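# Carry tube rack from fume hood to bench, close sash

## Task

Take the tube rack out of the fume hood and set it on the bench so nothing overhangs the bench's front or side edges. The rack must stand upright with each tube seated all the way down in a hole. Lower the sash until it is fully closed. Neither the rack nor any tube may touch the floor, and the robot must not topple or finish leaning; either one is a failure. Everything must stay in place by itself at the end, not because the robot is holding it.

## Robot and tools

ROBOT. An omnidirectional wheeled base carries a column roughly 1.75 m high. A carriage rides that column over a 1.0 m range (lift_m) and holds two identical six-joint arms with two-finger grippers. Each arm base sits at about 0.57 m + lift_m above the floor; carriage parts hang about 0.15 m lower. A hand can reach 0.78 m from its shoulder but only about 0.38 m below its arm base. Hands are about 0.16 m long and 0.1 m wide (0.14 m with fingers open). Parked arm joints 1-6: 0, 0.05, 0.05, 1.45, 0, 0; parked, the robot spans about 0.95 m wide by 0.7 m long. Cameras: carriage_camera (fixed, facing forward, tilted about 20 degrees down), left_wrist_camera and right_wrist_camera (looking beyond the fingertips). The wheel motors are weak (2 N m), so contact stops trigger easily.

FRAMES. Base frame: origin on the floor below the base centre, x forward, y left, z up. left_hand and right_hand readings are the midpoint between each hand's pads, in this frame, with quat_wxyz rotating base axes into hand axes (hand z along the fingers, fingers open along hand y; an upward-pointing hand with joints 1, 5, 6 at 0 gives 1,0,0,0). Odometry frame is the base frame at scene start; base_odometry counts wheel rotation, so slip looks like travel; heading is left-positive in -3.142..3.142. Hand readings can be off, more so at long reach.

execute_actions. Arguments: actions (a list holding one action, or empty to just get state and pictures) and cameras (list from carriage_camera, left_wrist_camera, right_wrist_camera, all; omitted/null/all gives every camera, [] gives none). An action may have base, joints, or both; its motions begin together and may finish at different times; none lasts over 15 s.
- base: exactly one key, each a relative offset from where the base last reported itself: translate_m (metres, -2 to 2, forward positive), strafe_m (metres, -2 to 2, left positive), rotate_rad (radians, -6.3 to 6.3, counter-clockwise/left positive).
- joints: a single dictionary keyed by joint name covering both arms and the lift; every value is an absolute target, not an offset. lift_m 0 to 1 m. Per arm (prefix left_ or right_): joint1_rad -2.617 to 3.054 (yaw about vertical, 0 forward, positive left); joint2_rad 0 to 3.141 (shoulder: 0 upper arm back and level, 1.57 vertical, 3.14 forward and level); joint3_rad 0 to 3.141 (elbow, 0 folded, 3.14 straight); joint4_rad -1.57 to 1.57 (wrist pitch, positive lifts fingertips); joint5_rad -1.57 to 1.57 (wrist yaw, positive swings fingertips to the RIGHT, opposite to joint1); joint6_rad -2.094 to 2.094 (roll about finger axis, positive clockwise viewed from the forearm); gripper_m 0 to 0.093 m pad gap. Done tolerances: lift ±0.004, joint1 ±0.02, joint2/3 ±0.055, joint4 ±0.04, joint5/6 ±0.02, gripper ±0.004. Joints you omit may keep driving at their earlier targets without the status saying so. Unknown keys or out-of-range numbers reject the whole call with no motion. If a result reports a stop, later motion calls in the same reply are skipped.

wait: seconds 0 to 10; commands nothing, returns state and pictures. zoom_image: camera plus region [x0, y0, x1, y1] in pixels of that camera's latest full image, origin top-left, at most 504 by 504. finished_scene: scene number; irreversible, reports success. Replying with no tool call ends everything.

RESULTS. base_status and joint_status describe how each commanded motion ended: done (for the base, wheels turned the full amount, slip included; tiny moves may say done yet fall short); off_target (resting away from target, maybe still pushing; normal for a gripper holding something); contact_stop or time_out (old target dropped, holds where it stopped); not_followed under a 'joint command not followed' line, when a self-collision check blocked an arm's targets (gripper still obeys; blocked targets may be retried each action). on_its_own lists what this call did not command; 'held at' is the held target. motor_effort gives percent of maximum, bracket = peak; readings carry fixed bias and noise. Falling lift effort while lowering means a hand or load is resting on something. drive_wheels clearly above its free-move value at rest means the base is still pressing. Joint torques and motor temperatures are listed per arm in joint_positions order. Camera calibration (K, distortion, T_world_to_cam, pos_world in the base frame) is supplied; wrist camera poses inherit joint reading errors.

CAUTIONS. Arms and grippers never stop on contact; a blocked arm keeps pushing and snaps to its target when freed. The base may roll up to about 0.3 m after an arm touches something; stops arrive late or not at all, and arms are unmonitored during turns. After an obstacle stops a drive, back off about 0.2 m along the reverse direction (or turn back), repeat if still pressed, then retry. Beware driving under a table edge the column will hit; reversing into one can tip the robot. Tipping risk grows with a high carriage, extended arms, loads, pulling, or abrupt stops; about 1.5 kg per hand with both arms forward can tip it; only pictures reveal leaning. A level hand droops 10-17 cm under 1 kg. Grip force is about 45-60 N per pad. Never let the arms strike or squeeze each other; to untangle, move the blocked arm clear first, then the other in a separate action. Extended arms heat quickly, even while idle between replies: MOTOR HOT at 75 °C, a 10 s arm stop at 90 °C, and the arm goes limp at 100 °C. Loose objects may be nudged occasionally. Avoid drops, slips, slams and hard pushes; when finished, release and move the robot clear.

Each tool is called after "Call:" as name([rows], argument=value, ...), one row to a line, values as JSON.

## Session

Call:
execute_actions(actions=[])

Scene clock: 0.00 s.
Joint torques (N m, as the arm reports them, + toward a larger angle): no reading
Motor temperatures (°C, as the motors report them): left_arm=[24 29 29 30 24 24] | right_arm=[24 24 29 25 24 23]
base_odometry: x=+0.000 y=+0.000 heading=+0.000 (m, m, rad; odometry frame)
base_status: not commanded
joint_positions: lift_m=+0.298 left_joint1_rad=-0.011 left_joint2_rad=+0.052 left_joint3_rad=+0.052 left_joint4_rad=+1.399 left_joint5_rad=+0.014 left_joint6_rad=-0.027 left_gripper_m=+0.095 right_joint1_rad=+0.003 right_joint2_rad=+0.033 right_joint3_rad=+0.041 right_joint4_rad=+1.506 right_joint5_rad=-0.044 right_joint6_rad=-0.024 right_gripper_m=+0.094
joint_status: not commanded
motor_effort: lift_m=+23 drive_wheels=+0 (%)
left_hand: x=+0.3122 y=+0.3457 z=+1.2695 quat_wxyz=(+0.996, +0.006, +0.086, -0.020) (m; base frame)
right_hand: x=+0.2834 y=-0.3410 z=+1.2696 quat_wxyz=(+0.999, -0.022, +0.028, -0.010) (m; base frame)
pictures: carriage_camera, left_wrist_camera, right_wrist_camera
camera_calibration (this result's frames):
carriage_camera: T_world_to_cam=[[0.00693451, -0.998534, -0.0536913, 0.0597243], [-0.350838, 0.04785, -0.935213, 1.24654], [0.93641, 0.0253222, -0.349992, 0.256854], [0, 0, 0, 1]] pos_world=[0.196397, -0.00651426, 1.25888]
left_wrist_camera: T_world_to_cam=[[-0.0457654, -0.994209, -0.0972284, 0.483211], [0.654171, 0.0437302, -0.755082, 0.731869], [0.754961, -0.0981606, 0.648381, -0.89568], [0, 0, 0, 1]] pos_world=[0.219551, 0.360487, 1.18035]
right_wrist_camera: T_world_to_cam=[[0.0508906, -0.993141, -0.105265, -0.221761], [0.765943, 0.106451, -0.634034, 0.633777], [0.640891, -0.0483603, 0.766107, -1.05848], [0, 0, 0, 1]] pos_world=[0.204221, -0.338894, 1.1894]
Images, in order (width x height): carriage_camera 504x504, left_wrist_camera 504x504, right_wrist_camera 504x504.

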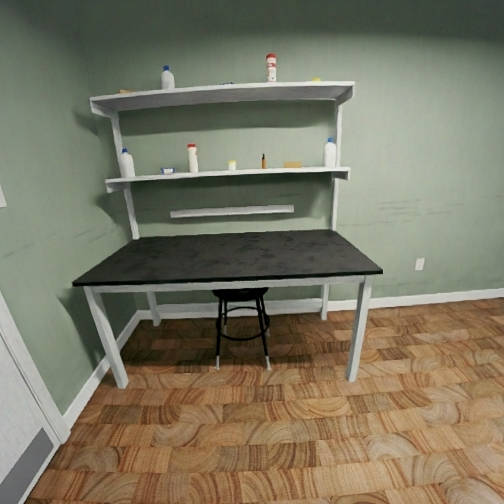

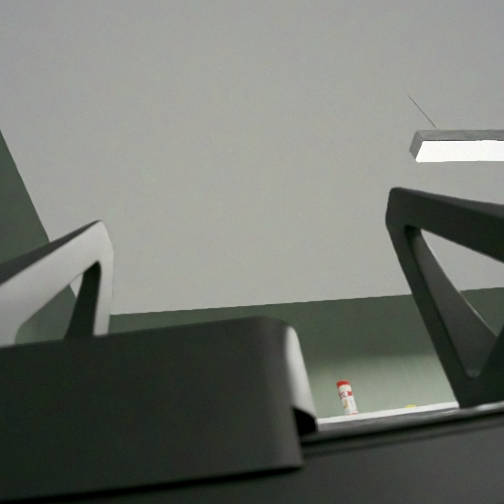

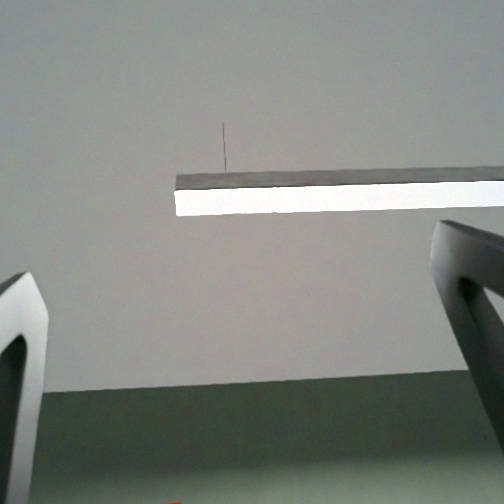

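Call:
execute_actions([
  {"base":{"rotate_rad":-1.5}},
], cameras=["carriage_camera"])

Scene clock: 6.60 s.
Joint torques (N m, as the arm reports them, + toward a larger angle): left_arm=[-0.01  3.83  5.7  -0.04 -0.03 -0.05] | right_arm=[-0.07  4.57  5.48 -0.13  0.04 -0.14]
Motor temperatures (°C, as the motors report them): left_arm=[24 29 30 30 24 24] | right_arm=[24 25 30 26 24 23]
base_odometry: x=+0.000 y=+0.000 heading=-1.499 (m, m, rad; odometry frame)
base_status: done
joint_positions: lift_m=+0.298 left_joint1_rad=-0.011 left_joint2_rad=+0.052 left_joint3_rad=+0.052 left_joint4_rad=+1.399 left_joint5_rad=+0.014 left_joint6_rad=-0.027 left_gripper_m=+0.095 right_joint1_rad=+0.003 right_joint2_rad=+0.033 right_joint3_rad=+0.041 right_joint4_rad=+1.506 right_joint5_rad=-0.044 right_joint6_rad=-0.024 right_gripper_m=+0.094
joint_status: not commanded
motor_effort: lift_m=+23(23) drive_wheels=+8(30) (%)
left_hand: x=+0.3122 y=+0.3457 z=+1.2695 quat_wxyz=(+0.996, +0.006, +0.086, -0.020) (m; base frame)
right_hand: x=+0.2835 y=-0.3410 z=+1.2696 quat_wxyz=(+0.999, -0.022, +0.028, -0.010) (m; base frame)
pictures: carriage_camera
camera_calibration (this result's frames):
carriage_camera: T_world_to_cam=[[0.00693451, -0.998534, -0.0536913, 0.0597243], [-0.350838, 0.04785, -0.935213, 1.24654], [0.93641, 0.0253222, -0.349992, 0.256854], [0, 0, 0, 1]] pos_world=[0.196397, -0.00651426, 1.25888]
Images, in order (width x height): carriage_camera 504x504.

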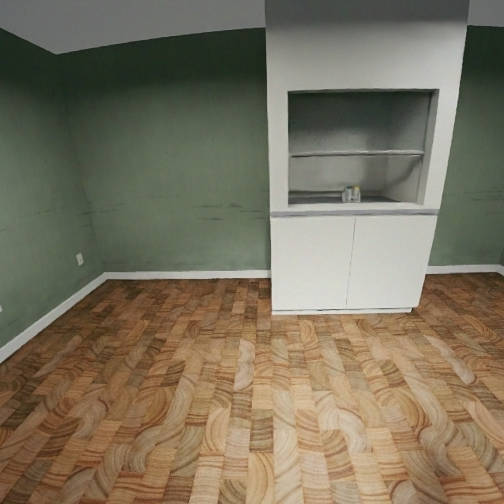

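Call:
execute_actions([
  {"base":{"strafe_m":-0.9}},
], cameras=[])

Call:
execute_actions([
  {"base":{"translate_m":1.15},"joints":{"lift_m":0.4}},
], cameras=["carriage_camera"])

Call:
zoom_image(camera="carriage_camera", region=[180, 200, 340, 320])

Scene clock: 12.73 s.
Joint torques (N m, as the arm reports them, + toward a larger angle): left_arm=[ 0.03  3.85  5.71 -0.04 -0.03 -0.03] | right_arm=[-0.16  4.65  5.37 -0.16  0.04 -0.13]
Motor temperatures (°C, as the motors report them): left_arm=[24 29 30 30 24 24] | right_arm=[24 25 30 26 24 23]
base_odometry: x=-0.898 y=-0.063 heading=-1.500 (m, m, rad; odometry frame)
base_status: done
joint_positions: lift_m=+0.298 left_joint1_rad=-0.011 left_joint2_rad=+0.052 left_joint3_rad=+0.052 left_joint4_rad=+1.399 left_joint5_rad=+0.014 left_joint6_rad=-0.027 left_gripper_m=+0.095 right_joint1_rad=+0.003 right_joint2_rad=+0.033 right_joint3_rad=+0.041 right_joint4_rad=+1.506 right_joint5_rad=-0.044 right_joint6_rad=-0.024 right_gripper_m=+0.094
joint_status: not commanded
motor_effort: lift_m=+24(23) drive_wheels=-5(36) (%)
left_hand: x=+0.3122 y=+0.3457 z=+1.2695 quat_wxyz=(+0.996, +0.006, +0.086, -0.020) (m; base frame)
right_hand: x=+0.2835 y=-0.3410 z=+1.2696 quat_wxyz=(+0.999, -0.022, +0.028, -0.010) (m; base frame)
pictures: none
No camera images: the call's "cameras" was empty. Leave "cameras" out to get every camera's image.

Scene clock: 17.33 s.
Joint torques (N m, as the arm reports them, + toward a larger angle): left_arm=[-0.04  3.72  5.66 -0.02 -0.04 -0.04] | right_arm=[ 0.    4.61  5.41 -0.17  0.04 -0.14]
Motor temperatures (°C, as the motors report them): left_arm=[24 29 30 29 24 24] | right_arm=[24 25 31 26 24 23]
base_odometry: x=-0.817 y=-1.211 heading=-1.500 (m, m, rad; odometry frame)
base_status: done
joint_positions: lift_m=+0.400 left_joint1_rad=-0.011 left_joint2_rad=+0.052 left_joint3_rad=+0.052 left_joint4_rad=+1.399 left_joint5_rad=+0.014 left_joint6_rad=-0.027 left_gripper_m=+0.095 right_joint1_rad=+0.003 right_joint2_rad=+0.033 right_joint3_rad=+0.041 right_joint4_rad=+1.507 right_joint5_rad=-0.044 right_joint6_rad=-0.024 right_gripper_m=+0.094
joint_status: all done
motor_effort: lift_m=+24(30) drive_wheels=-5(31) (%)
left_hand: x=+0.3122 y=+0.3457 z=+1.3715 quat_wxyz=(+0.996, +0.006, +0.086, -0.020) (m; base frame)
right_hand: x=+0.2832 y=-0.3410 z=+1.3717 quat_wxyz=(+0.999, -0.022, +0.028, -0.010) (m; base frame)
pictures: carriage_camera
camera_calibration (this result's frames):
carriage_camera: T_world_to_cam=[[0.00693451, -0.998534, -0.0536913, 0.0652036], [-0.350838, 0.04785, -0.935213, 1.34198], [0.93641, 0.0253222, -0.349992, 0.292572], [0, 0, 0, 1]] pos_world=[0.196397, -0.00651426, 1.36093]
Images, in order (width x height): carriage_camera 504x504.

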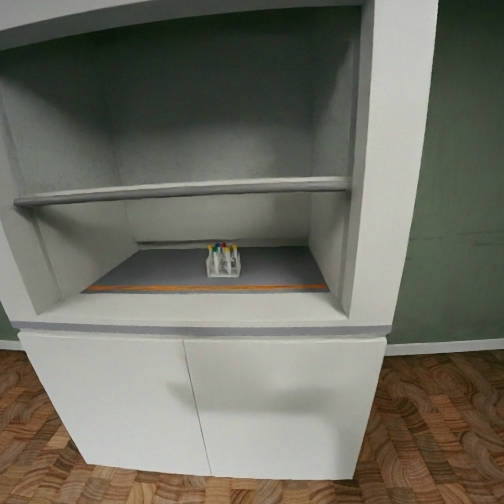

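Region (180, 200, 340, 320) of carriage_camera's 504x504 image, scaled by 3.150, with more detail than that image has; it fills the top 378 rows of this view, and the rest is white.

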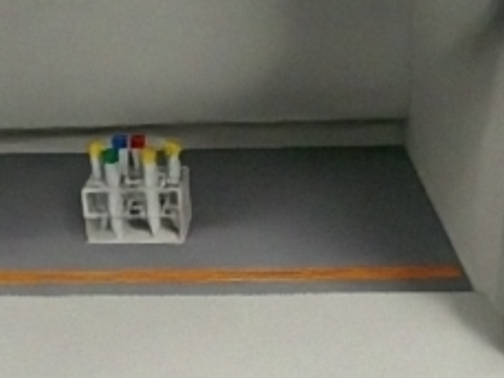

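Call:
execute_actions([
  {"base":{"rotate_rad":-0.6},"joints":{"left_joint1_rad":0,"left_joint2_rad":2.05,"left_joint3_rad":1.55,"left_joint4_rad":0.3,"left_joint5_rad":0.95,"left_joint6_rad":0.2,"lift_m":0.3}},
], cameras=["carriage_camera"])

Scene clock: 26.27 s.
Joint torques (N m, as the arm reports them, + toward a larger angle): left_arm=[-4.37 -5.21  8.03  1.33 -1.11 -0.09] | right_arm=[ 0.03  4.72  5.56 -0.24  0.06 -0.14]
Motor temperatures (°C, as the motors report them): left_arm=[24 29 31 29 24 24] | right_arm=[24 25 31 26 24 23]
base_odometry: x=-0.817 y=-1.211 heading=-2.095 (m, m, rad; odometry frame)
base_status: done
joint_positions: lift_m=+0.300 left_joint1_rad=+0.059 left_joint2_rad=+1.953 left_joint3_rad=+1.539 left_joint4_rad=+0.335 left_joint5_rad=+1.050 left_joint6_rad=+0.201 left_gripper_m=+0.095 right_joint1_rad=+0.003 right_joint2_rad=+0.033 right_joint3_rad=+0.041 right_joint4_rad=+1.508 right_joint5_rad=-0.043 right_joint6_rad=-0.024 right_gripper_m=+0.094
joint_status: left_joint1_rad off_target (ended at +0.059, target +0.000); left_joint2_rad off_target (ended at +1.953, target +2.050); left_joint5_rad off_target (ended at +1.050, target +0.950); the others done
motor_effort: lift_m=+22(22) drive_wheels=+52(61) (%)
left_hand: x=+0.8027 y=+0.2307 z=+1.1446 quat_wxyz=(+0.630, +0.385, +0.610, -0.289) (m; base frame)
right_hand: x=+0.2828 y=-0.3412 z=+1.2718 quat_wxyz=(+0.999, -0.022, +0.027, -0.010) (m; base frame)
pictures: carriage_camera
camera_calibration (this result's frames):
carriage_camera: T_world_to_cam=[[0.00693451, -0.998534, -0.0536913, 0.059842], [-0.350838, 0.04785, -0.935213, 1.24859], [0.93641, 0.0253222, -0.349992, 0.257622], [0, 0, 0, 1]] pos_world=[0.196397, -0.00651426, 1.26107]
Images, in order (width x height): carriage_camera 504x504.

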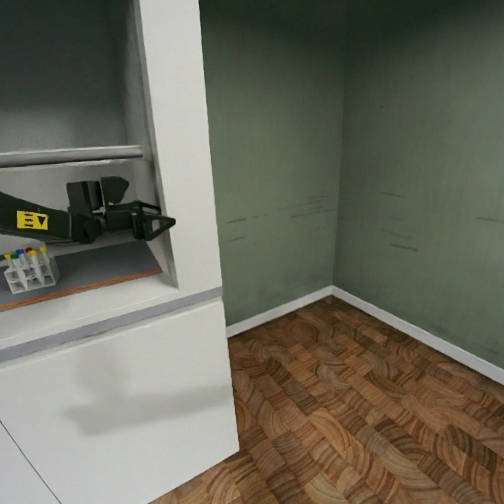

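Call:
execute_actions([
  {"base":{"translate_m":-0.4},"joints":{"left_joint1_rad":0,"left_joint2_rad":2.05,"left_joint5_rad":0.95}},
], cameras=[])

Call:
execute_actions([
  {"base":{"strafe_m":0.52}},
], cameras=["carriage_camera"])

Call:
execute_actions([
  {"base":{"translate_m":0.3},"joints":{"lift_m":0.2}},
], cameras=["carriage_camera","left_wrist_camera"])

Scene clock: 29.73 s.
Joint torques (N m, as the arm reports them, + toward a larger angle): left_arm=[ -0.41 -12.85   7.2    1.65   0.1   -0.02] | right_arm=[-0.05  4.6   5.54 -0.18  0.06 -0.14]
Motor temperatures (°C, as the motors report them): left_arm=[24 30 32 30 24 24] | right_arm=[24 25 31 26 24 23]
base_odometry: x=-0.766 y=-1.122 heading=-2.096 (m, m, rad; odometry frame)
base_status: translate_m contact_stop (by the wheels' count: -0.103 of -0.400)
joint_positions: lift_m=+0.300 left_joint1_rad=+0.006 left_joint2_rad=+2.043 left_joint3_rad=+1.554 left_joint4_rad=+0.310 left_joint5_rad=+0.944 left_joint6_rad=+0.197 left_gripper_m=+0.095 right_joint1_rad=+0.003 right_joint2_rad=+0.033 right_joint3_rad=+0.041 right_joint4_rad=+1.509 right_joint5_rad=-0.043 right_joint6_rad=-0.024 right_gripper_m=+0.094
joint_status: all done
motor_effort: lift_m=+22(22) drive_wheels=+5(47) (%)
left_hand: x=+0.8262 y=+0.2125 z=+1.0973 quat_wxyz=(+0.603, +0.355, +0.653, -0.290) (m; base frame)
right_hand: x=+0.2825 y=-0.3412 z=+1.2718 quat_wxyz=(+0.999, -0.022, +0.026, -0.010) (m; base frame)
pictures: none
No camera images: the call's "cameras" was empty. Leave "cameras" out to get every camera's image.

not run: a stop came earlier in this reply.

not run: a stop came earlier in this reply.

Call:
execute_actions([
  {"base":{"translate_m":-0.3}},
], cameras=[])

Call:
execute_actions([
  {"base":{"strafe_m":0.52}},
], cameras=["carriage_camera"])

Call:
execute_actions([
  {"base":{"translate_m":0.3},"joints":{"lift_m":0.24}},
], cameras=["carriage_camera","left_wrist_camera"])

Scene clock: 33.93 s.
Joint torques (N m, as the arm reports them, + toward a larger angle): left_arm=[ -0.35 -12.62   7.26   1.66   0.14   0.  ] | right_arm=[-0.02  4.69  5.5  -0.19  0.02 -0.15]
Motor temperatures (°C, as the motors report them): left_arm=[24 31 32 31 24 24] | right_arm=[24 25 32 26 24 23]
base_odometry: x=-0.615 y=-0.862 heading=-2.097 (m, m, rad; odometry frame)
base_status: done
joint_positions: lift_m=+0.300 left_joint1_rad=+0.006 left_joint2_rad=+2.043 left_joint3_rad=+1.554 left_joint4_rad=+0.309 left_joint5_rad=+0.946 left_joint6_rad=+0.197 left_gripper_m=+0.095 right_joint1_rad=+0.003 right_joint2_rad=+0.033 right_joint3_rad=+0.041 right_joint4_rad=+1.508 right_joint5_rad=-0.043 right_joint6_rad=-0.024 right_gripper_m=+0.094
joint_status: not commanded
motor_effort: lift_m=+22(23) drive_wheels=-5(32) (%)
left_hand: x=+0.8260 y=+0.2123 z=+1.0972 quat_wxyz=(+0.603, +0.356, +0.653, -0.290) (m; base frame)
right_hand: x=+0.2829 y=-0.3412 z=+1.2718 quat_wxyz=(+0.999, -0.022, +0.027, -0.010) (m; base frame)
pictures: none
No camera images: the call's "cameras" was empty. Leave "cameras" out to get every camera's image.

Scene clock: 37.10 s.
Joint torques (N m, as the arm reports them, + toward a larger angle): left_arm=[ -0.2  -12.64   7.12   1.66   0.12   0.02] | right_arm=[-0.05  4.67  5.52 -0.18  0.01 -0.14]
Motor temperatures (°C, as the motors report them): left_arm=[24 33 32 31 24 24] | right_arm=[24 25 32 26 24 23]
base_odometry: x=-0.165 y=-1.123 heading=-2.096 (m, m, rad; odometry frame)
base_status: done
joint_positions: lift_m=+0.300 left_joint1_rad=+0.003 left_joint2_rad=+2.043 left_joint3_rad=+1.554 left_joint4_rad=+0.309 left_joint5_rad=+0.946 left_joint6_rad=+0.197 left_gripper_m=+0.095 right_joint1_rad=+0.003 right_joint2_rad=+0.033 right_joint3_rad=+0.041 right_joint4_rad=+1.508 right_joint5_rad=-0.043 right_joint6_rad=-0.024 right_gripper_m=+0.094
joint_status: not commanded
motor_effort: lift_m=+23(23) drive_wheels=-4(27) (%)
left_hand: x=+0.8256 y=+0.2108 z=+1.0972 quat_wxyz=(+0.602, +0.357, +0.652, -0.291) (m; base frame)
right_hand: x=+0.2829 y=-0.3412 z=+1.2718 quat_wxyz=(+0.999, -0.022, +0.027, -0.010) (m; base frame)
pictures: carriage_camera
camera_calibration (this result's frames):
carriage_camera: T_world_to_cam=[[0.00693451, -0.998534, -0.0536913, 0.059842], [-0.350838, 0.04785, -0.935213, 1.24859], [0.93641, 0.0253222, -0.349992, 0.257622], [0, 0, 0, 1]] pos_world=[0.196397, -0.00651426, 1.26107]
Images, in order (width x height): carriage_camera 504x504.

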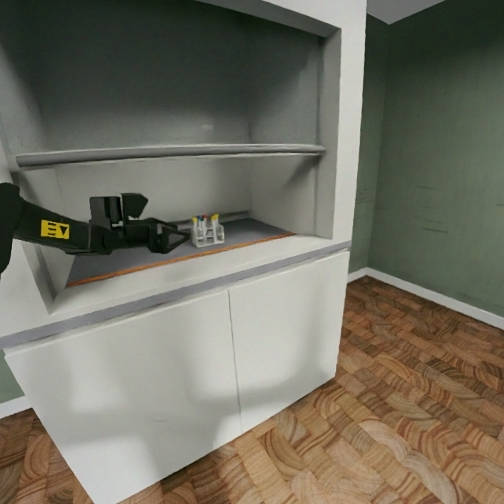

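Scene clock: 39.57 s.
Joint torques (N m, as the arm reports them, + toward a larger angle): left_arm=[ -0.14 -12.89   7.16   1.72   0.11   0.01] | right_arm=[-0.02  4.72  5.55 -0.17  0.06 -0.16]
Motor temperatures (°C, as the motors report them): left_arm=[24 34 33 31 24 24] | right_arm=[24 26 32 26 24 23]
base_odometry: x=-0.315 y=-1.383 heading=-2.096 (m, m, rad; odometry frame)
base_status: done
joint_positions: lift_m=+0.240 left_joint1_rad=+0.003 left_joint2_rad=+2.046 left_joint3_rad=+1.554 left_joint4_rad=+0.301 left_joint5_rad=+0.948 left_joint6_rad=+0.197 left_gripper_m=+0.095 right_joint1_rad=+0.003 right_joint2_rad=+0.033 right_joint3_rad=+0.041 right_joint4_rad=+1.507 right_joint5_rad=-0.043 right_joint6_rad=-0.024 right_gripper_m=+0.094
joint_status: all done
motor_effort: lift_m=+22(23) drive_wheels=-5(27) (%)
left_hand: x=+0.8255 y=+0.2106 z=+1.0346 quat_wxyz=(+0.599, +0.356, +0.655, -0.294) (m; base frame)
right_hand: x=+0.2832 y=-0.3411 z=+1.2119 quat_wxyz=(+0.999, -0.022, +0.028, -0.010) (m; base frame)
pictures: carriage_camera, left_wrist_camera
camera_calibration (this result's frames):
carriage_camera: T_world_to_cam=[[0.00693451, -0.998534, -0.0536913, 0.0566237], [-0.350838, 0.04785, -0.935213, 1.19253], [0.93641, 0.0253222, -0.349992, 0.236643], [0, 0, 0, 1]] pos_world=[0.196397, -0.00651426, 1.20113]
left_wrist_camera: T_world_to_cam=[[-0.864867, -0.500343, -0.0407689, 0.863312], [-0.336143, 0.637525, -0.693231, 0.853024], [0.372845, -0.585848, -0.719561, 0.689224], [0, 0, 0, 1]] pos_world=[0.776415, 0.291908, 1.12248]
Images, in order (width x height): carriage_camera 504x504, left_wrist_camera 504x504.

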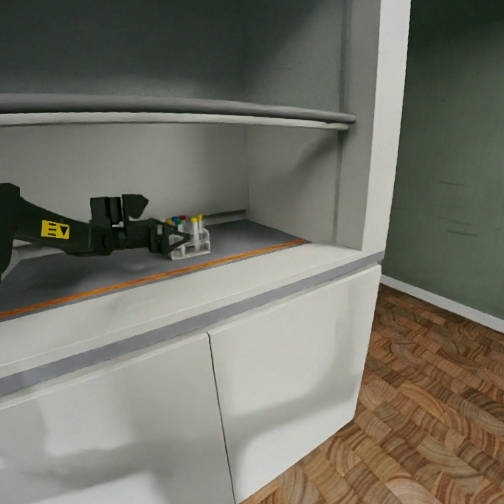

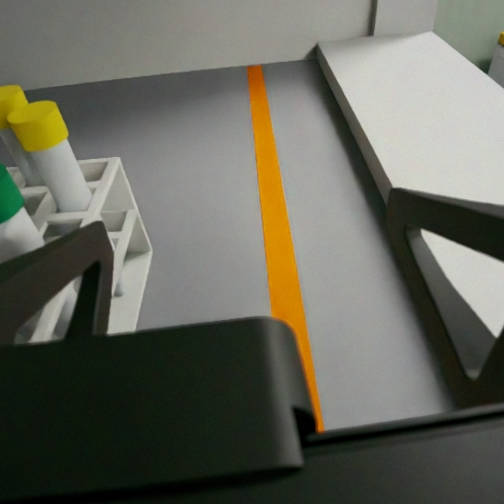

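Call:
execute_actions([
  {"base":{"translate_m":-0.11}},
], cameras=[])

Call:
execute_actions([
  {"base":{"strafe_m":0.16}},
], cameras=["left_wrist_camera"])

Call:
execute_actions([
  {"base":{"strafe_m":0.058}},
], cameras=[])

Call:
execute_actions([
  {"base":{"translate_m":0.083}},
], cameras=["carriage_camera","left_wrist_camera"])

Scene clock: 44.03 s.
Joint torques (N m, as the arm reports them, + toward a larger angle): left_arm=[ -0.3  -12.9    7.14   1.73   0.11   0.  ] | right_arm=[ 0.    4.62  5.55 -0.17  0.04 -0.15]
Motor temperatures (°C, as the motors report them): left_arm=[24 35 33 32 24 24] | right_arm=[24 26 32 26 24 23]
base_odometry: x=-0.260 y=-1.288 heading=-2.096 (m, m, rad; odometry frame)
base_status: done
joint_positions: lift_m=+0.240 left_joint1_rad=+0.003 left_joint2_rad=+2.046 left_joint3_rad=+1.554 left_joint4_rad=+0.301 left_joint5_rad=+0.948 left_joint6_rad=+0.197 left_gripper_m=+0.095 right_joint1_rad=+0.003 right_joint2_rad=+0.033 right_joint3_rad=+0.041 right_joint4_rad=+1.506 right_joint5_rad=-0.043 right_joint6_rad=-0.024 right_gripper_m=+0.094
joint_status: not commanded
motor_effort: lift_m=+22(22) drive_wheels=-6(28) (%)
left_hand: x=+0.8255 y=+0.2106 z=+1.0346 quat_wxyz=(+0.599, +0.356, +0.655, -0.294) (m; base frame)
right_hand: x=+0.2834 y=-0.3411 z=+1.2119 quat_wxyz=(+0.999, -0.022, +0.028, -0.010) (m; base frame)
pictures: none
No camera images: the call's "cameras" was empty. Leave "cameras" out to get every camera's image.

Scene clock: 45.87 s.
Joint torques (N m, as the arm reports them, + toward a larger angle): left_arm=[  7.99 -12.51   6.93   1.76   0.09   0.  ] | right_arm=[-0.09  4.52  5.51 -0.13  0.05 -0.12]
Motor temperatures (°C, as the motors report them): left_arm=[24 36 33 32 24 24] | right_arm=[24 26 32 26 24 23]
base_odometry: x=-0.132 y=-1.363 heading=-2.097 (m, m, rad; odometry frame)
base_status: strafe_m contact_stop (by the wheels' count: +0.149 of +0.160)
joint_positions: lift_m=+0.240 left_joint1_rad=-0.110 left_joint2_rad=+2.042 left_joint3_rad=+1.554 left_joint4_rad=+0.302 left_joint5_rad=+0.948 left_joint6_rad=+0.197 left_gripper_m=+0.095 right_joint1_rad=+0.003 right_joint2_rad=+0.034 right_joint3_rad=+0.041 right_joint4_rad=+1.506 right_joint5_rad=-0.044 right_joint6_rad=-0.024 right_gripper_m=+0.094
joint_status: not commanded
motor_effort: lift_m=+22(22) drive_wheels=+27(34) (%)
left_hand: x=+0.8058 y=+0.1488 z=+1.0365 quat_wxyz=(+0.582, +0.393, +0.633, -0.327) (m; base frame)
right_hand: x=+0.2837 y=-0.3409 z=+1.2118 quat_wxyz=(+0.999, -0.022, +0.028, -0.010) (m; base frame)
pictures: left_wrist_camera
camera_calibration (this result's frames):
left_wrist_camera: T_world_to_cam=[[-0.915873, -0.39909, -0.0436256, 0.844438], [-0.259303, 0.671009, -0.694629, 0.82171], [0.306492, -0.62488, -0.718044, 0.719394], [0, 0, 0, 1]] pos_world=[0.765982, 0.235167, 1.12418]
Images, in order (width x height): left_wrist_camera 504x504.

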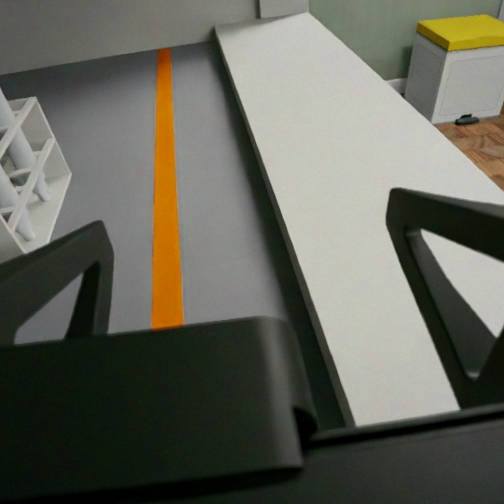

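not run: a stop came earlier in this reply.

not run: a stop came earlier in this reply.

Call:
execute_actions([
  {"base":{"strafe_m":-0.12},"joints":{"left_joint1_rad":0}},
], cameras=[])

Call:
execute_actions([
  {"base":{"translate_m":-0.45}},
], cameras=[])

Call:
execute_actions([
  {"base":{"rotate_rad":0.57},"joints":{"left_joint5_rad":0,"left_joint6_rad":0,"left_gripper_m":0,"left_joint4_rad":0.2}},
], cameras=["carriage_camera"])

Scene clock: 50.33 s.
Joint torques (N m, as the arm reports them, + toward a larger angle): left_arm=[ -0.14 -12.53   7.24   1.69   0.08   0.03] | right_arm=[ 0.13  4.59  5.54 -0.15  0.04 -0.1 ]
Motor temperatures (°C, as the motors report them): left_arm=[25 37 33 32 24 24] | right_arm=[24 26 32 26 24 23]
base_odometry: x=-0.235 y=-1.302 heading=-2.097 (m, m, rad; odometry frame)
base_status: done
joint_positions: lift_m=+0.240 left_joint1_rad=+0.004 left_joint2_rad=+2.042 left_joint3_rad=+1.554 left_joint4_rad=+0.302 left_joint5_rad=+0.949 left_joint6_rad=+0.197 left_gripper_m=+0.095 right_joint1_rad=+0.003 right_joint2_rad=+0.034 right_joint3_rad=+0.041 right_joint4_rad=+1.506 right_joint5_rad=-0.044 right_joint6_rad=-0.024 right_gripper_m=+0.094
joint_status: all done
motor_effort: lift_m=+22(22) drive_wheels=-7(26) (%)
left_hand: x=+0.8250 y=+0.2111 z=+1.0365 quat_wxyz=(+0.600, +0.356, +0.654, -0.293) (m; base frame)
right_hand: x=+0.2837 y=-0.3409 z=+1.2118 quat_wxyz=(+0.999, -0.022, +0.028, -0.010) (m; base frame)
pictures: none
No camera images: the call's "cameras" was empty. Leave "cameras" out to get every camera's image.

Scene clock: 53.30 s.
Joint torques (N m, as the arm reports them, + toward a larger angle): left_arm=[ -0.33 -12.65   7.08   1.73   0.08  -0.02] | right_arm=[ 0.04  4.69  5.48 -0.13  0.06 -0.14]
Motor temperatures (°C, as the motors report them): left_arm=[25 38 34 32 24 24] | right_arm=[24 26 32 26 24 23]
base_odometry: x=-0.009 y=-0.913 heading=-2.096 (m, m, rad; odometry frame)
base_status: done
joint_positions: lift_m=+0.240 left_joint1_rad=+0.004 left_joint2_rad=+2.042 left_joint3_rad=+1.554 left_joint4_rad=+0.302 left_joint5_rad=+0.949 left_joint6_rad=+0.197 left_gripper_m=+0.095 right_joint1_rad=+0.003 right_joint2_rad=+0.034 right_joint3_rad=+0.041 right_joint4_rad=+1.505 right_joint5_rad=-0.044 right_joint6_rad=-0.024 right_gripper_m=+0.094
joint_status: not commanded
motor_effort: lift_m=+22(22) drive_wheels=-2(27) (%)
left_hand: x=+0.8250 y=+0.2109 z=+1.0365 quat_wxyz=(+0.600, +0.356, +0.654, -0.293) (m; base frame)
right_hand: x=+0.2838 y=-0.3409 z=+1.2118 quat_wxyz=(+0.999, -0.022, +0.029, -0.010) (m; base frame)
pictures: none
No camera images: the call's "cameras" was empty. Leave "cameras" out to get every camera's image.

Scene clock: 55.27 s.
Joint torques (N m, as the arm reports them, + toward a larger angle): left_arm=[ -0.32 -12.88   7.4    1.9   -0.1   -0.1 ] | right_arm=[-0.13  4.58  5.73 -0.13  0.03 -0.13]
Motor temperatures (°C, as the motors report them): left_arm=[25 38 34 33 24 24] | right_arm=[24 26 32 26 24 23]
base_odometry: x=-0.009 y=-0.913 heading=-1.527 (m, m, rad; odometry frame)
base_status: done
joint_positions: lift_m=+0.240 left_joint1_rad=+0.006 left_joint2_rad=+2.042 left_joint3_rad=+1.554 left_joint4_rad=+0.212 left_joint5_rad=+0.000 left_joint6_rad=+0.006 left_gripper_m=+0.001 right_joint1_rad=+0.003 right_joint2_rad=+0.034 right_joint3_rad=+0.041 right_joint4_rad=+1.506 right_joint5_rad=-0.044 right_joint6_rad=-0.024 right_gripper_m=+0.094
joint_status: all done
motor_effort: lift_m=+22(22) drive_wheels=+6(26) (%)
left_hand: x=+0.8899 y=+0.3525 z=+1.0018 quat_wxyz=(+0.603, +0.000, +0.798, +0.004) (m; base frame)
right_hand: x=+0.2837 y=-0.3409 z=+1.2118 quat_wxyz=(+0.999, -0.022, +0.028, -0.010) (m; base frame)
pictures: carriage_camera
camera_calibration (this result's frames):
carriage_camera: T_world_to_cam=[[0.00693451, -0.998534, -0.0536913, 0.0566225], [-0.350838, 0.04785, -0.935213, 1.19251], [0.93641, 0.0253222, -0.349992, 0.236635], [0, 0, 0, 1]] pos_world=[0.196397, -0.00651426, 1.20111]
Images, in order (width x height): carriage_camera 504x504.

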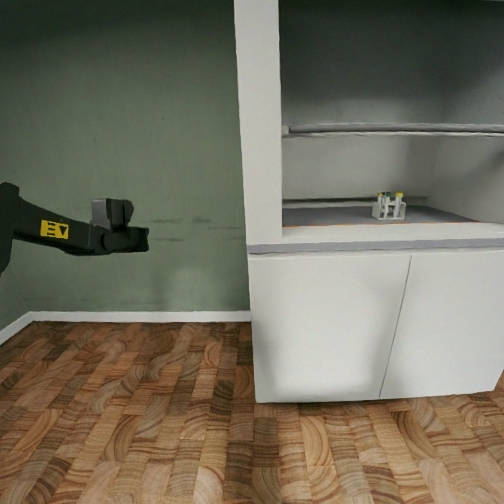

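Call:
execute_actions([
  {"base":{"strafe_m":-1.04}},
], cameras=[])

Call:
execute_actions([
  {"base":{"translate_m":0.38}},
], cameras=["carriage_camera","left_wrist_camera"])

Scene clock: 61.80 s.
Joint torques (N m, as the arm reports them, + toward a larger angle): left_arm=[ -0.43 -12.95   7.4    1.93  -0.03  -0.08] | right_arm=[ 0.01  4.67  5.44 -0.17  0.06 -0.13]
Motor temperatures (°C, as the motors report them): left_arm=[25 40 34 33 24 24] | right_arm=[24 26 32 26 24 23]
base_odometry: x=-1.048 y=-0.960 heading=-1.526 (m, m, rad; odometry frame)
base_status: done
joint_positions: lift_m=+0.240 left_joint1_rad=+0.006 left_joint2_rad=+2.042 left_joint3_rad=+1.554 left_joint4_rad=+0.211 left_joint5_rad=+0.000 left_joint6_rad=+0.006 left_gripper_m=+0.001 right_joint1_rad=+0.003 right_joint2_rad=+0.034 right_joint3_rad=+0.041 right_joint4_rad=+1.506 right_joint5_rad=-0.044 right_joint6_rad=-0.024 right_gripper_m=+0.094
joint_status: not commanded
motor_effort: lift_m=+22(22) drive_wheels=-5(31) (%)
left_hand: x=+0.8898 y=+0.3525 z=+1.0015 quat_wxyz=(+0.603, +0.000, +0.798, +0.004) (m; base frame)
right_hand: x=+0.2837 y=-0.3409 z=+1.2118 quat_wxyz=(+0.999, -0.022, +0.028, -0.010) (m; base frame)
pictures: none
No camera images: the call's "cameras" was empty. Leave "cameras" out to get every camera's image.

Scene clock: 64.53 s.
Joint torques (N m, as the arm reports them, + toward a larger angle): left_arm=[ -0.51 -12.89   7.22   1.94  -0.03  -0.12] | right_arm=[ 0.    4.52  5.32 -0.16  0.06 -0.14]
Motor temperatures (°C, as the motors report them): left_arm=[25 41 35 33 24 24] | right_arm=[24 26 33 26 24 23]
base_odometry: x=-1.032 y=-1.340 heading=-1.527 (m, m, rad; odometry frame)
base_status: done
joint_positions: lift_m=+0.240 left_joint1_rad=+0.006 left_joint2_rad=+2.042 left_joint3_rad=+1.554 left_joint4_rad=+0.207 left_joint5_rad=+0.000 left_joint6_rad=+0.006 left_gripper_m=+0.001 right_joint1_rad=+0.003 right_joint2_rad=+0.034 right_joint3_rad=+0.041 right_joint4_rad=+1.505 right_joint5_rad=-0.044 right_joint6_rad=-0.024 right_gripper_m=+0.094
joint_status: not commanded
motor_effort: lift_m=+22(22) drive_wheels=-6(29) (%)
left_hand: x=+0.8895 y=+0.3525 z=+1.0006 quat_wxyz=(+0.601, +0.000, +0.799, +0.004) (m; base frame)
right_hand: x=+0.2839 y=-0.3409 z=+1.2118 quat_wxyz=(+0.999, -0.022, +0.029, -0.010) (m; base frame)
pictures: carriage_camera, left_wrist_camera
camera_calibration (this result's frames):
carriage_camera: T_world_to_cam=[[0.00693451, -0.998534, -0.0536913, 0.0566225], [-0.350838, 0.04785, -0.935213, 1.19251], [0.93641, 0.0253222, -0.349992, 0.236635], [0, 0, 0, 1]] pos_world=[0.196397, -0.00651426, 1.20111]
left_wrist_camera: T_world_to_cam=[[-0.0825799, -0.996538, 0.00958942, 0.416929], [-0.822778, 0.0627452, -0.564888, 1.26763], [0.562331, -0.0545384, -0.825112, 0.473803], [0, 0, 0, 1]] pos_world=[0.810973, 0.361789, 1.10301]
Images, in order (width x height): carriage_camera 504x504, left_wrist_camera 504x504.

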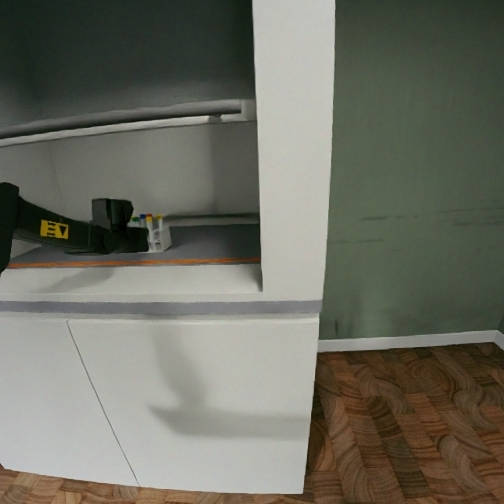

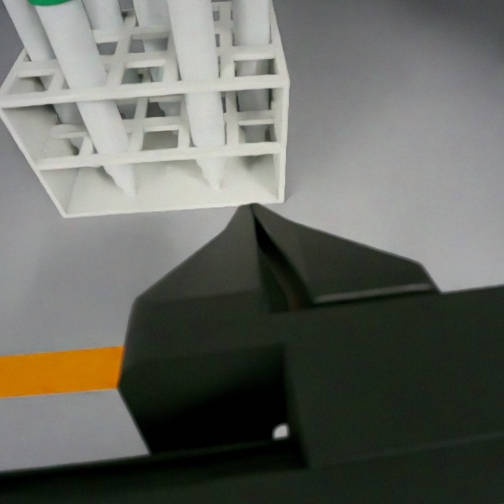

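Call:
execute_actions([
  {"base":{"strafe_m":-0.015},"joints":{"lift_m":0.205}},
], cameras=[])

Call:
execute_actions([
  {"base":{"translate_m":0.1}},
], cameras=["carriage_camera","left_wrist_camera"])

Scene clock: 66.57 s.
Joint torques (N m, as the arm reports them, + toward a larger angle): left_arm=[ -0.16 -13.41   7.26   1.99  -0.08  -0.09] | right_arm=[-0.07  4.52  5.42 -0.16  0.06 -0.15]
Motor temperatures (°C, as the motors report them): left_arm=[25 41 35 34 24 24] | right_arm=[24 26 33 26 24 23]
base_odometry: x=-1.047 y=-1.340 heading=-1.527 (m, m, rad; odometry frame)
base_status: done
joint_positions: lift_m=+0.205 left_joint1_rad=+0.003 left_joint2_rad=+2.049 left_joint3_rad=+1.554 left_joint4_rad=+0.200 left_joint5_rad=+0.000 left_joint6_rad=+0.006 left_gripper_m=+0.001 right_joint1_rad=+0.003 right_joint2_rad=+0.034 right_joint3_rad=+0.041 right_joint4_rad=+1.505 right_joint5_rad=-0.044 right_joint6_rad=-0.024 right_gripper_m=+0.094
joint_status: all done
motor_effort: lift_m=+21(22) drive_wheels=+4(23) (%)
left_hand: x=+0.8897 y=+0.3501 z=+0.9597 quat_wxyz=(+0.595, +0.002, +0.804, +0.002) (m; base frame)
right_hand: x=+0.2838 y=-0.3410 z=+1.1769 quat_wxyz=(+0.999, -0.022, +0.029, -0.010) (m; base frame)
pictures: none
No camera images: the call's "cameras" was empty. Leave "cameras" out to get every camera's image.

Scene clock: 68.10 s.
Joint torques (N m, as the arm reports them, + toward a larger angle): left_arm=[ -0.2  -13.53   7.32   2.02  -0.04  -0.09] | right_arm=[-0.05  4.65  5.59 -0.13  0.06 -0.11]
Motor temperatures (°C, as the motors report them): left_arm=[25 41 35 34 24 24] | right_arm=[24 26 33 26 24 23]
base_odometry: x=-1.042 y=-1.440 heading=-1.527 (m, m, rad; odometry frame)
base_status: done
joint_positions: lift_m=+0.205 left_joint1_rad=+0.003 left_joint2_rad=+2.049 left_joint3_rad=+1.554 left_joint4_rad=+0.201 left_joint5_rad=+0.000 left_joint6_rad=+0.006 left_gripper_m=+0.001 right_joint1_rad=+0.003 right_joint2_rad=+0.034 right_joint3_rad=+0.041 right_joint4_rad=+1.505 right_joint5_rad=-0.044 right_joint6_rad=-0.024 right_gripper_m=+0.094
joint_status: not commanded
motor_effort: lift_m=+22(22) drive_wheels=-5(27) (%)
left_hand: x=+0.8897 y=+0.3501 z=+0.9599 quat_wxyz=(+0.595, +0.002, +0.803, +0.002) (m; base frame)
right_hand: x=+0.2838 y=-0.3410 z=+1.1769 quat_wxyz=(+0.999, -0.022, +0.029, -0.010) (m; base frame)
pictures: carriage_camera, left_wrist_camera
camera_calibration (this result's frames):
carriage_camera: T_world_to_cam=[[0.00693451, -0.998534, -0.0536913, 0.054746], [-0.350838, 0.04785, -0.935213, 1.15982], [0.93641, 0.0253222, -0.349992, 0.224403], [0, 0, 0, 1]] pos_world=[0.196397, -0.00651426, 1.16616]
left_wrist_camera: T_world_to_cam=[[-0.0862408, -0.996216, 0.01081, 0.416952], [-0.830213, 0.0658637, -0.553542, 1.23961], [0.550735, -0.0567124, -0.832751, 0.45838], [0, 0, 0, 1]] pos_world=[0.812654, 0.359725, 1.06339]
Images, in order (width x height): carriage_camera 504x504, left_wrist_camera 504x504.

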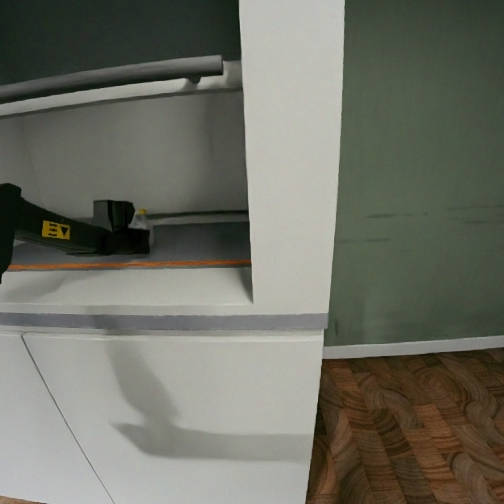

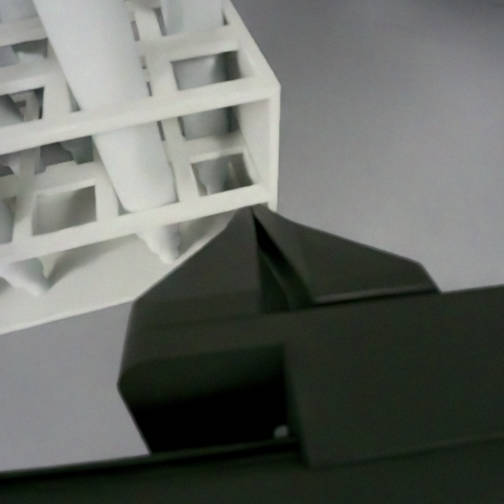

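Rotating. Push more.

Call:
execute_actions([
  {"base":{"translate_m":0.06}},
], cameras=["left_wrist_camera"])

Call:
execute_actions([
  {"base":{"translate_m":-0.3}},
], cameras=["carriage_camera"])

Call:
execute_actions([
  {"base":{"strafe_m":0.2},"joints":{"left_joint5_rad":0.95,"left_joint6_rad":0.2,"left_gripper_m":0.093,"left_joint4_rad":0.3,"lift_m":0.25}},
], cameras=["carriage_camera","left_wrist_camera"])

Scene clock: 70.97 s.
Joint torques (N m, as the arm reports them, + toward a larger angle): left_arm=[ -0.11 -13.45   7.46   2.02  -0.06  -0.1 ] | right_arm=[-0.06  4.7   5.4  -0.15  0.04 -0.14]
Motor temperatures (°C, as the motors report them): left_arm=[24 42 35 34 24 24] | right_arm=[24 26 33 26 24 23]
base_odometry: x=-1.040 y=-1.500 heading=-1.527 (m, m, rad; odometry frame)
base_status: done
joint_positions: lift_m=+0.205 left_joint1_rad=+0.003 left_joint2_rad=+2.049 left_joint3_rad=+1.554 left_joint4_rad=+0.201 left_joint5_rad=+0.000 left_joint6_rad=+0.006 left_gripper_m=+0.001 right_joint1_rad=+0.003 right_joint2_rad=+0.034 right_joint3_rad=+0.041 right_joint4_rad=+1.506 right_joint5_rad=-0.044 right_joint6_rad=-0.024 right_gripper_m=+0.094
joint_status: not commanded
motor_effort: lift_m=+22(21) drive_wheels=-4(34) (%)
left_hand: x=+0.8897 y=+0.3501 z=+0.9599 quat_wxyz=(+0.595, +0.002, +0.803, +0.002) (m; base frame)
right_hand: x=+0.2837 y=-0.3410 z=+1.1769 quat_wxyz=(+0.999, -0.022, +0.028, -0.010) (m; base frame)
pictures: left_wrist_camera
camera_calibration (this result's frames):
left_wrist_camera: T_world_to_cam=[[-0.0862408, -0.996216, 0.01081, 0.416952], [-0.830213, 0.0658637, -0.553542, 1.23961], [0.550735, -0.0567124, -0.832751, 0.45838], [0, 0, 0, 1]] pos_world=[0.812654, 0.359725, 1.06339]
Images, in order (width x height): left_wrist_camera 504x504.

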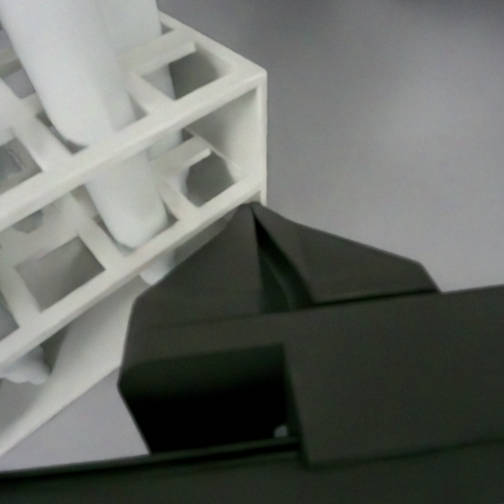

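Scene clock: 73.50 s.
Joint torques (N m, as the arm reports them, + toward a larger angle): left_arm=[ -0.18 -13.15   7.33   1.81  -0.05  -0.11] | right_arm=[-0.02  4.71  5.5  -0.11  0.07 -0.12]
Motor temperatures (°C, as the motors report them): left_arm=[24 43 35 34 24 24] | right_arm=[24 26 33 26 24 23]
base_odometry: x=-1.053 y=-1.201 heading=-1.528 (m, m, rad; odometry frame)
base_status: done
joint_positions: lift_m=+0.205 left_joint1_rad=+0.003 left_joint2_rad=+2.044 left_joint3_rad=+1.554 left_joint4_rad=+0.225 left_joint5_rad=+0.001 left_joint6_rad=+0.008 left_gripper_m=+0.001 right_joint1_rad=+0.003 right_joint2_rad=+0.034 right_joint3_rad=+0.041 right_joint4_rad=+1.506 right_joint5_rad=-0.044 right_joint6_rad=-0.024 right_gripper_m=+0.094
joint_status: not commanded
motor_effort: lift_m=+22(21) drive_wheels=-2(43) (%)
left_hand: x=+0.8910 y=+0.3499 z=+0.9685 quat_wxyz=(+0.607, +0.002, +0.795, +0.003) (m; base frame)
right_hand: x=+0.2837 y=-0.3410 z=+1.1769 quat_wxyz=(+0.999, -0.022, +0.028, -0.010) (m; base frame)
pictures: carriage_camera
camera_calibration (this result's frames):
carriage_camera: T_world_to_cam=[[0.00693451, -0.998534, -0.0536913, 0.054746], [-0.350838, 0.04785, -0.935213, 1.15982], [0.93641, 0.0253222, -0.349992, 0.224403], [0, 0, 0, 1]] pos_world=[0.196397, -0.00651426, 1.16616]
Images, in order (width x height): carriage_camera 504x504.

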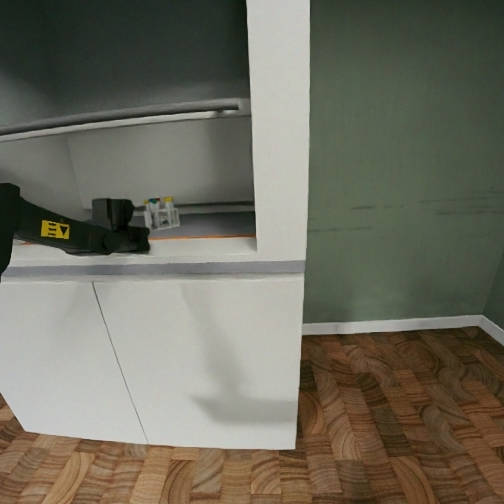

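Scene clock: 75.63 s.
Joint torques (N m, as the arm reports them, + toward a larger angle): left_arm=[ -0.04 -12.64   7.01   1.69   0.12   0.05] | right_arm=[-0.02  4.54  5.49 -0.19  0.02 -0.14]
Motor temperatures (°C, as the motors report them): left_arm=[24 43 35 34 24 24] | right_arm=[24 26 33 26 24 23]
base_odometry: x=-0.853 y=-1.192 heading=-1.527 (m, m, rad; odometry frame)
base_status: done
joint_positions: lift_m=+0.250 left_joint1_rad=+0.002 left_joint2_rad=+2.042 left_joint3_rad=+1.554 left_joint4_rad=+0.306 left_joint5_rad=+0.945 left_joint6_rad=+0.194 left_gripper_m=+0.093 right_joint1_rad=+0.003 right_joint2_rad=+0.034 right_joint3_rad=+0.041 right_joint4_rad=+1.506 right_joint5_rad=-0.043 right_joint6_rad=-0.024 right_gripper_m=+0.094
joint_status: all done
motor_effort: lift_m=+24(29) drive_wheels=-2(25) (%)
left_hand: x=+0.8253 y=+0.2104 z=+1.0472 quat_wxyz=(+0.601, +0.355, +0.653, -0.292) (m; base frame)
right_hand: x=+0.2837 y=-0.3411 z=+1.2217 quat_wxyz=(+0.999, -0.022, +0.028, -0.010) (m; base frame)
pictures: carriage_camera, left_wrist_camera
camera_calibration (this result's frames):
carriage_camera: T_world_to_cam=[[0.00693451, -0.998534, -0.0536913, 0.0571509], [-0.350838, 0.04785, -0.935213, 1.20171], [0.93641, 0.0253222, -0.349992, 0.240079], [0, 0, 0, 1]] pos_world=[0.196397, -0.00651426, 1.21095]
left_wrist_camera: T_world_to_cam=[[-0.863678, -0.502015, -0.0451799, 0.867576], [-0.333163, 0.635839, -0.696212, 0.862883], [0.378236, -0.586251, -0.716413, 0.690616], [0, 0, 0, 1]] pos_world=[0.775571, 0.291756, 1.13471]
Images, in order (width x height): carriage_camera 504x504, left_wrist_camera 504x504.

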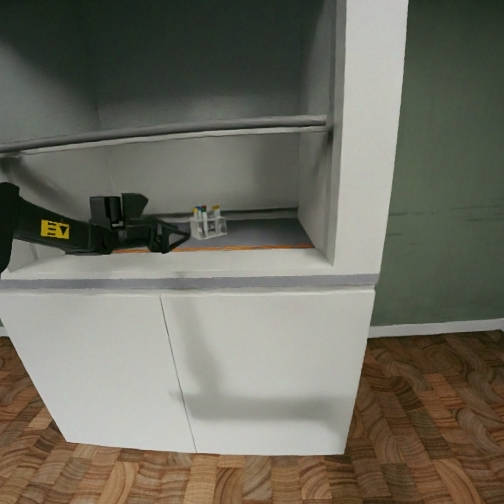

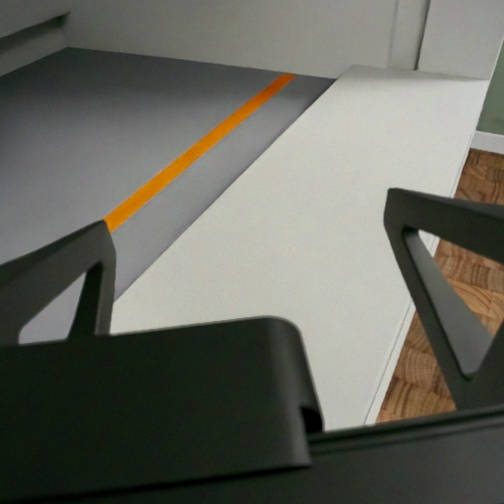

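Call:
execute_actions([
  {"base":{"strafe_m":0.15}},
], cameras=[])

Call:
execute_actions([
  {"base":{"translate_m":0.28}},
], cameras=["carriage_camera","left_wrist_camera"])

Scene clock: 79.27 s.
Joint torques (N m, as the arm reports them, + toward a larger angle): left_arm=[ -0.25 -12.7    7.1    1.69   0.12   0.04] | right_arm=[-0.03  4.54  5.51 -0.17  0.05 -0.14]
Motor temperatures (°C, as the motors report them): left_arm=[24 43 35 34 24 24] | right_arm=[24 26 33 26 24 23]
base_odometry: x=-0.703 y=-1.185 heading=-1.527 (m, m, rad; odometry frame)
base_status: done
joint_positions: lift_m=+0.250 left_joint1_rad=+0.002 left_joint2_rad=+2.042 left_joint3_rad=+1.554 left_joint4_rad=+0.306 left_joint5_rad=+0.946 left_joint6_rad=+0.194 left_gripper_m=+0.093 right_joint1_rad=+0.003 right_joint2_rad=+0.034 right_joint3_rad=+0.041 right_joint4_rad=+1.506 right_joint5_rad=-0.043 right_joint6_rad=-0.024 right_gripper_m=+0.094
joint_status: not commanded
motor_effort: lift_m=+24(23) drive_wheels=-3(28) (%)
left_hand: x=+0.8253 y=+0.2104 z=+1.0472 quat_wxyz=(+0.601, +0.356, +0.653, -0.293) (m; base frame)
right_hand: x=+0.2837 y=-0.3411 z=+1.2217 quat_wxyz=(+0.999, -0.022, +0.028, -0.010) (m; base frame)
pictures: none
No camera images: the call's "cameras" was empty. Leave "cameras" out to get every camera's image.

Scene clock: 81.67 s.
Joint torques (N m, as the arm reports them, + toward a larger angle): left_arm=[ -0.18 -12.59   7.08   1.7    0.09   0.04] | right_arm=[-0.23  4.66  5.43 -0.16  0.04 -0.14]
Motor temperatures (°C, as the motors report them): left_arm=[24 44 35 34 24 24] | right_arm=[24 26 33 26 24 23]
base_odometry: x=-0.691 y=-1.465 heading=-1.527 (m, m, rad; odometry frame)
base_status: done
joint_positions: lift_m=+0.250 left_joint1_rad=+0.002 left_joint2_rad=+2.042 left_joint3_rad=+1.554 left_joint4_rad=+0.306 left_joint5_rad=+0.946 left_joint6_rad=+0.194 left_gripper_m=+0.093 right_joint1_rad=+0.003 right_joint2_rad=+0.034 right_joint3_rad=+0.041 right_joint4_rad=+1.505 right_joint5_rad=-0.043 right_joint6_rad=-0.024 right_gripper_m=+0.094
joint_status: not commanded
motor_effort: lift_m=+24(24) drive_wheels=-5(27) (%)
left_hand: x=+0.8252 y=+0.2104 z=+1.0472 quat_wxyz=(+0.601, +0.356, +0.653, -0.293) (m; base frame)
right_hand: x=+0.2838 y=-0.3411 z=+1.2217 quat_wxyz=(+0.999, -0.022, +0.029, -0.010) (m; base frame)
pictures: carriage_camera, left_wrist_camera
camera_calibration (this result's frames):
carriage_camera: T_world_to_cam=[[0.00693451, -0.998534, -0.0536913, 0.0571509], [-0.350838, 0.04785, -0.935213, 1.20171], [0.93641, 0.0253222, -0.349992, 0.240079], [0, 0, 0, 1]] pos_world=[0.196397, -0.00651426, 1.21095]
left_wrist_camera: T_world_to_cam=[[-0.864071, -0.501373, -0.0447808, 0.867206], [-0.332952, 0.635992, -0.696174, 0.862613], [0.377523, -0.586634, -0.716475, 0.691316], [0, 0, 0, 1]] pos_world=[0.775549, 0.291729, 1.13467]
Images, in order (width x height): carriage_camera 504x504, left_wrist_camera 504x504.

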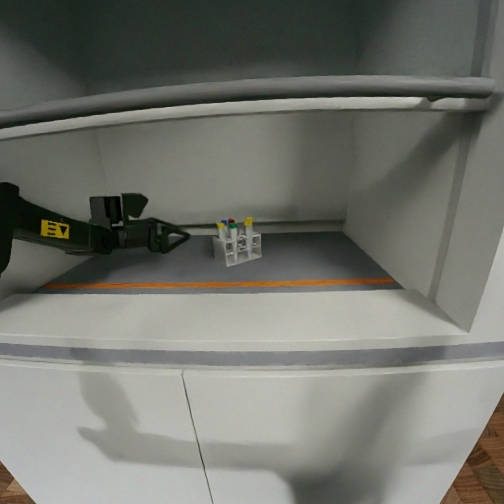

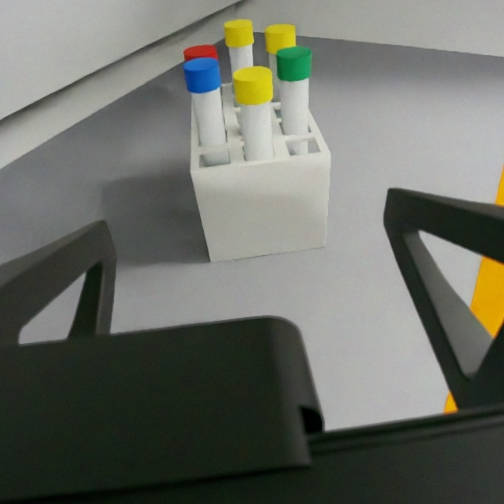

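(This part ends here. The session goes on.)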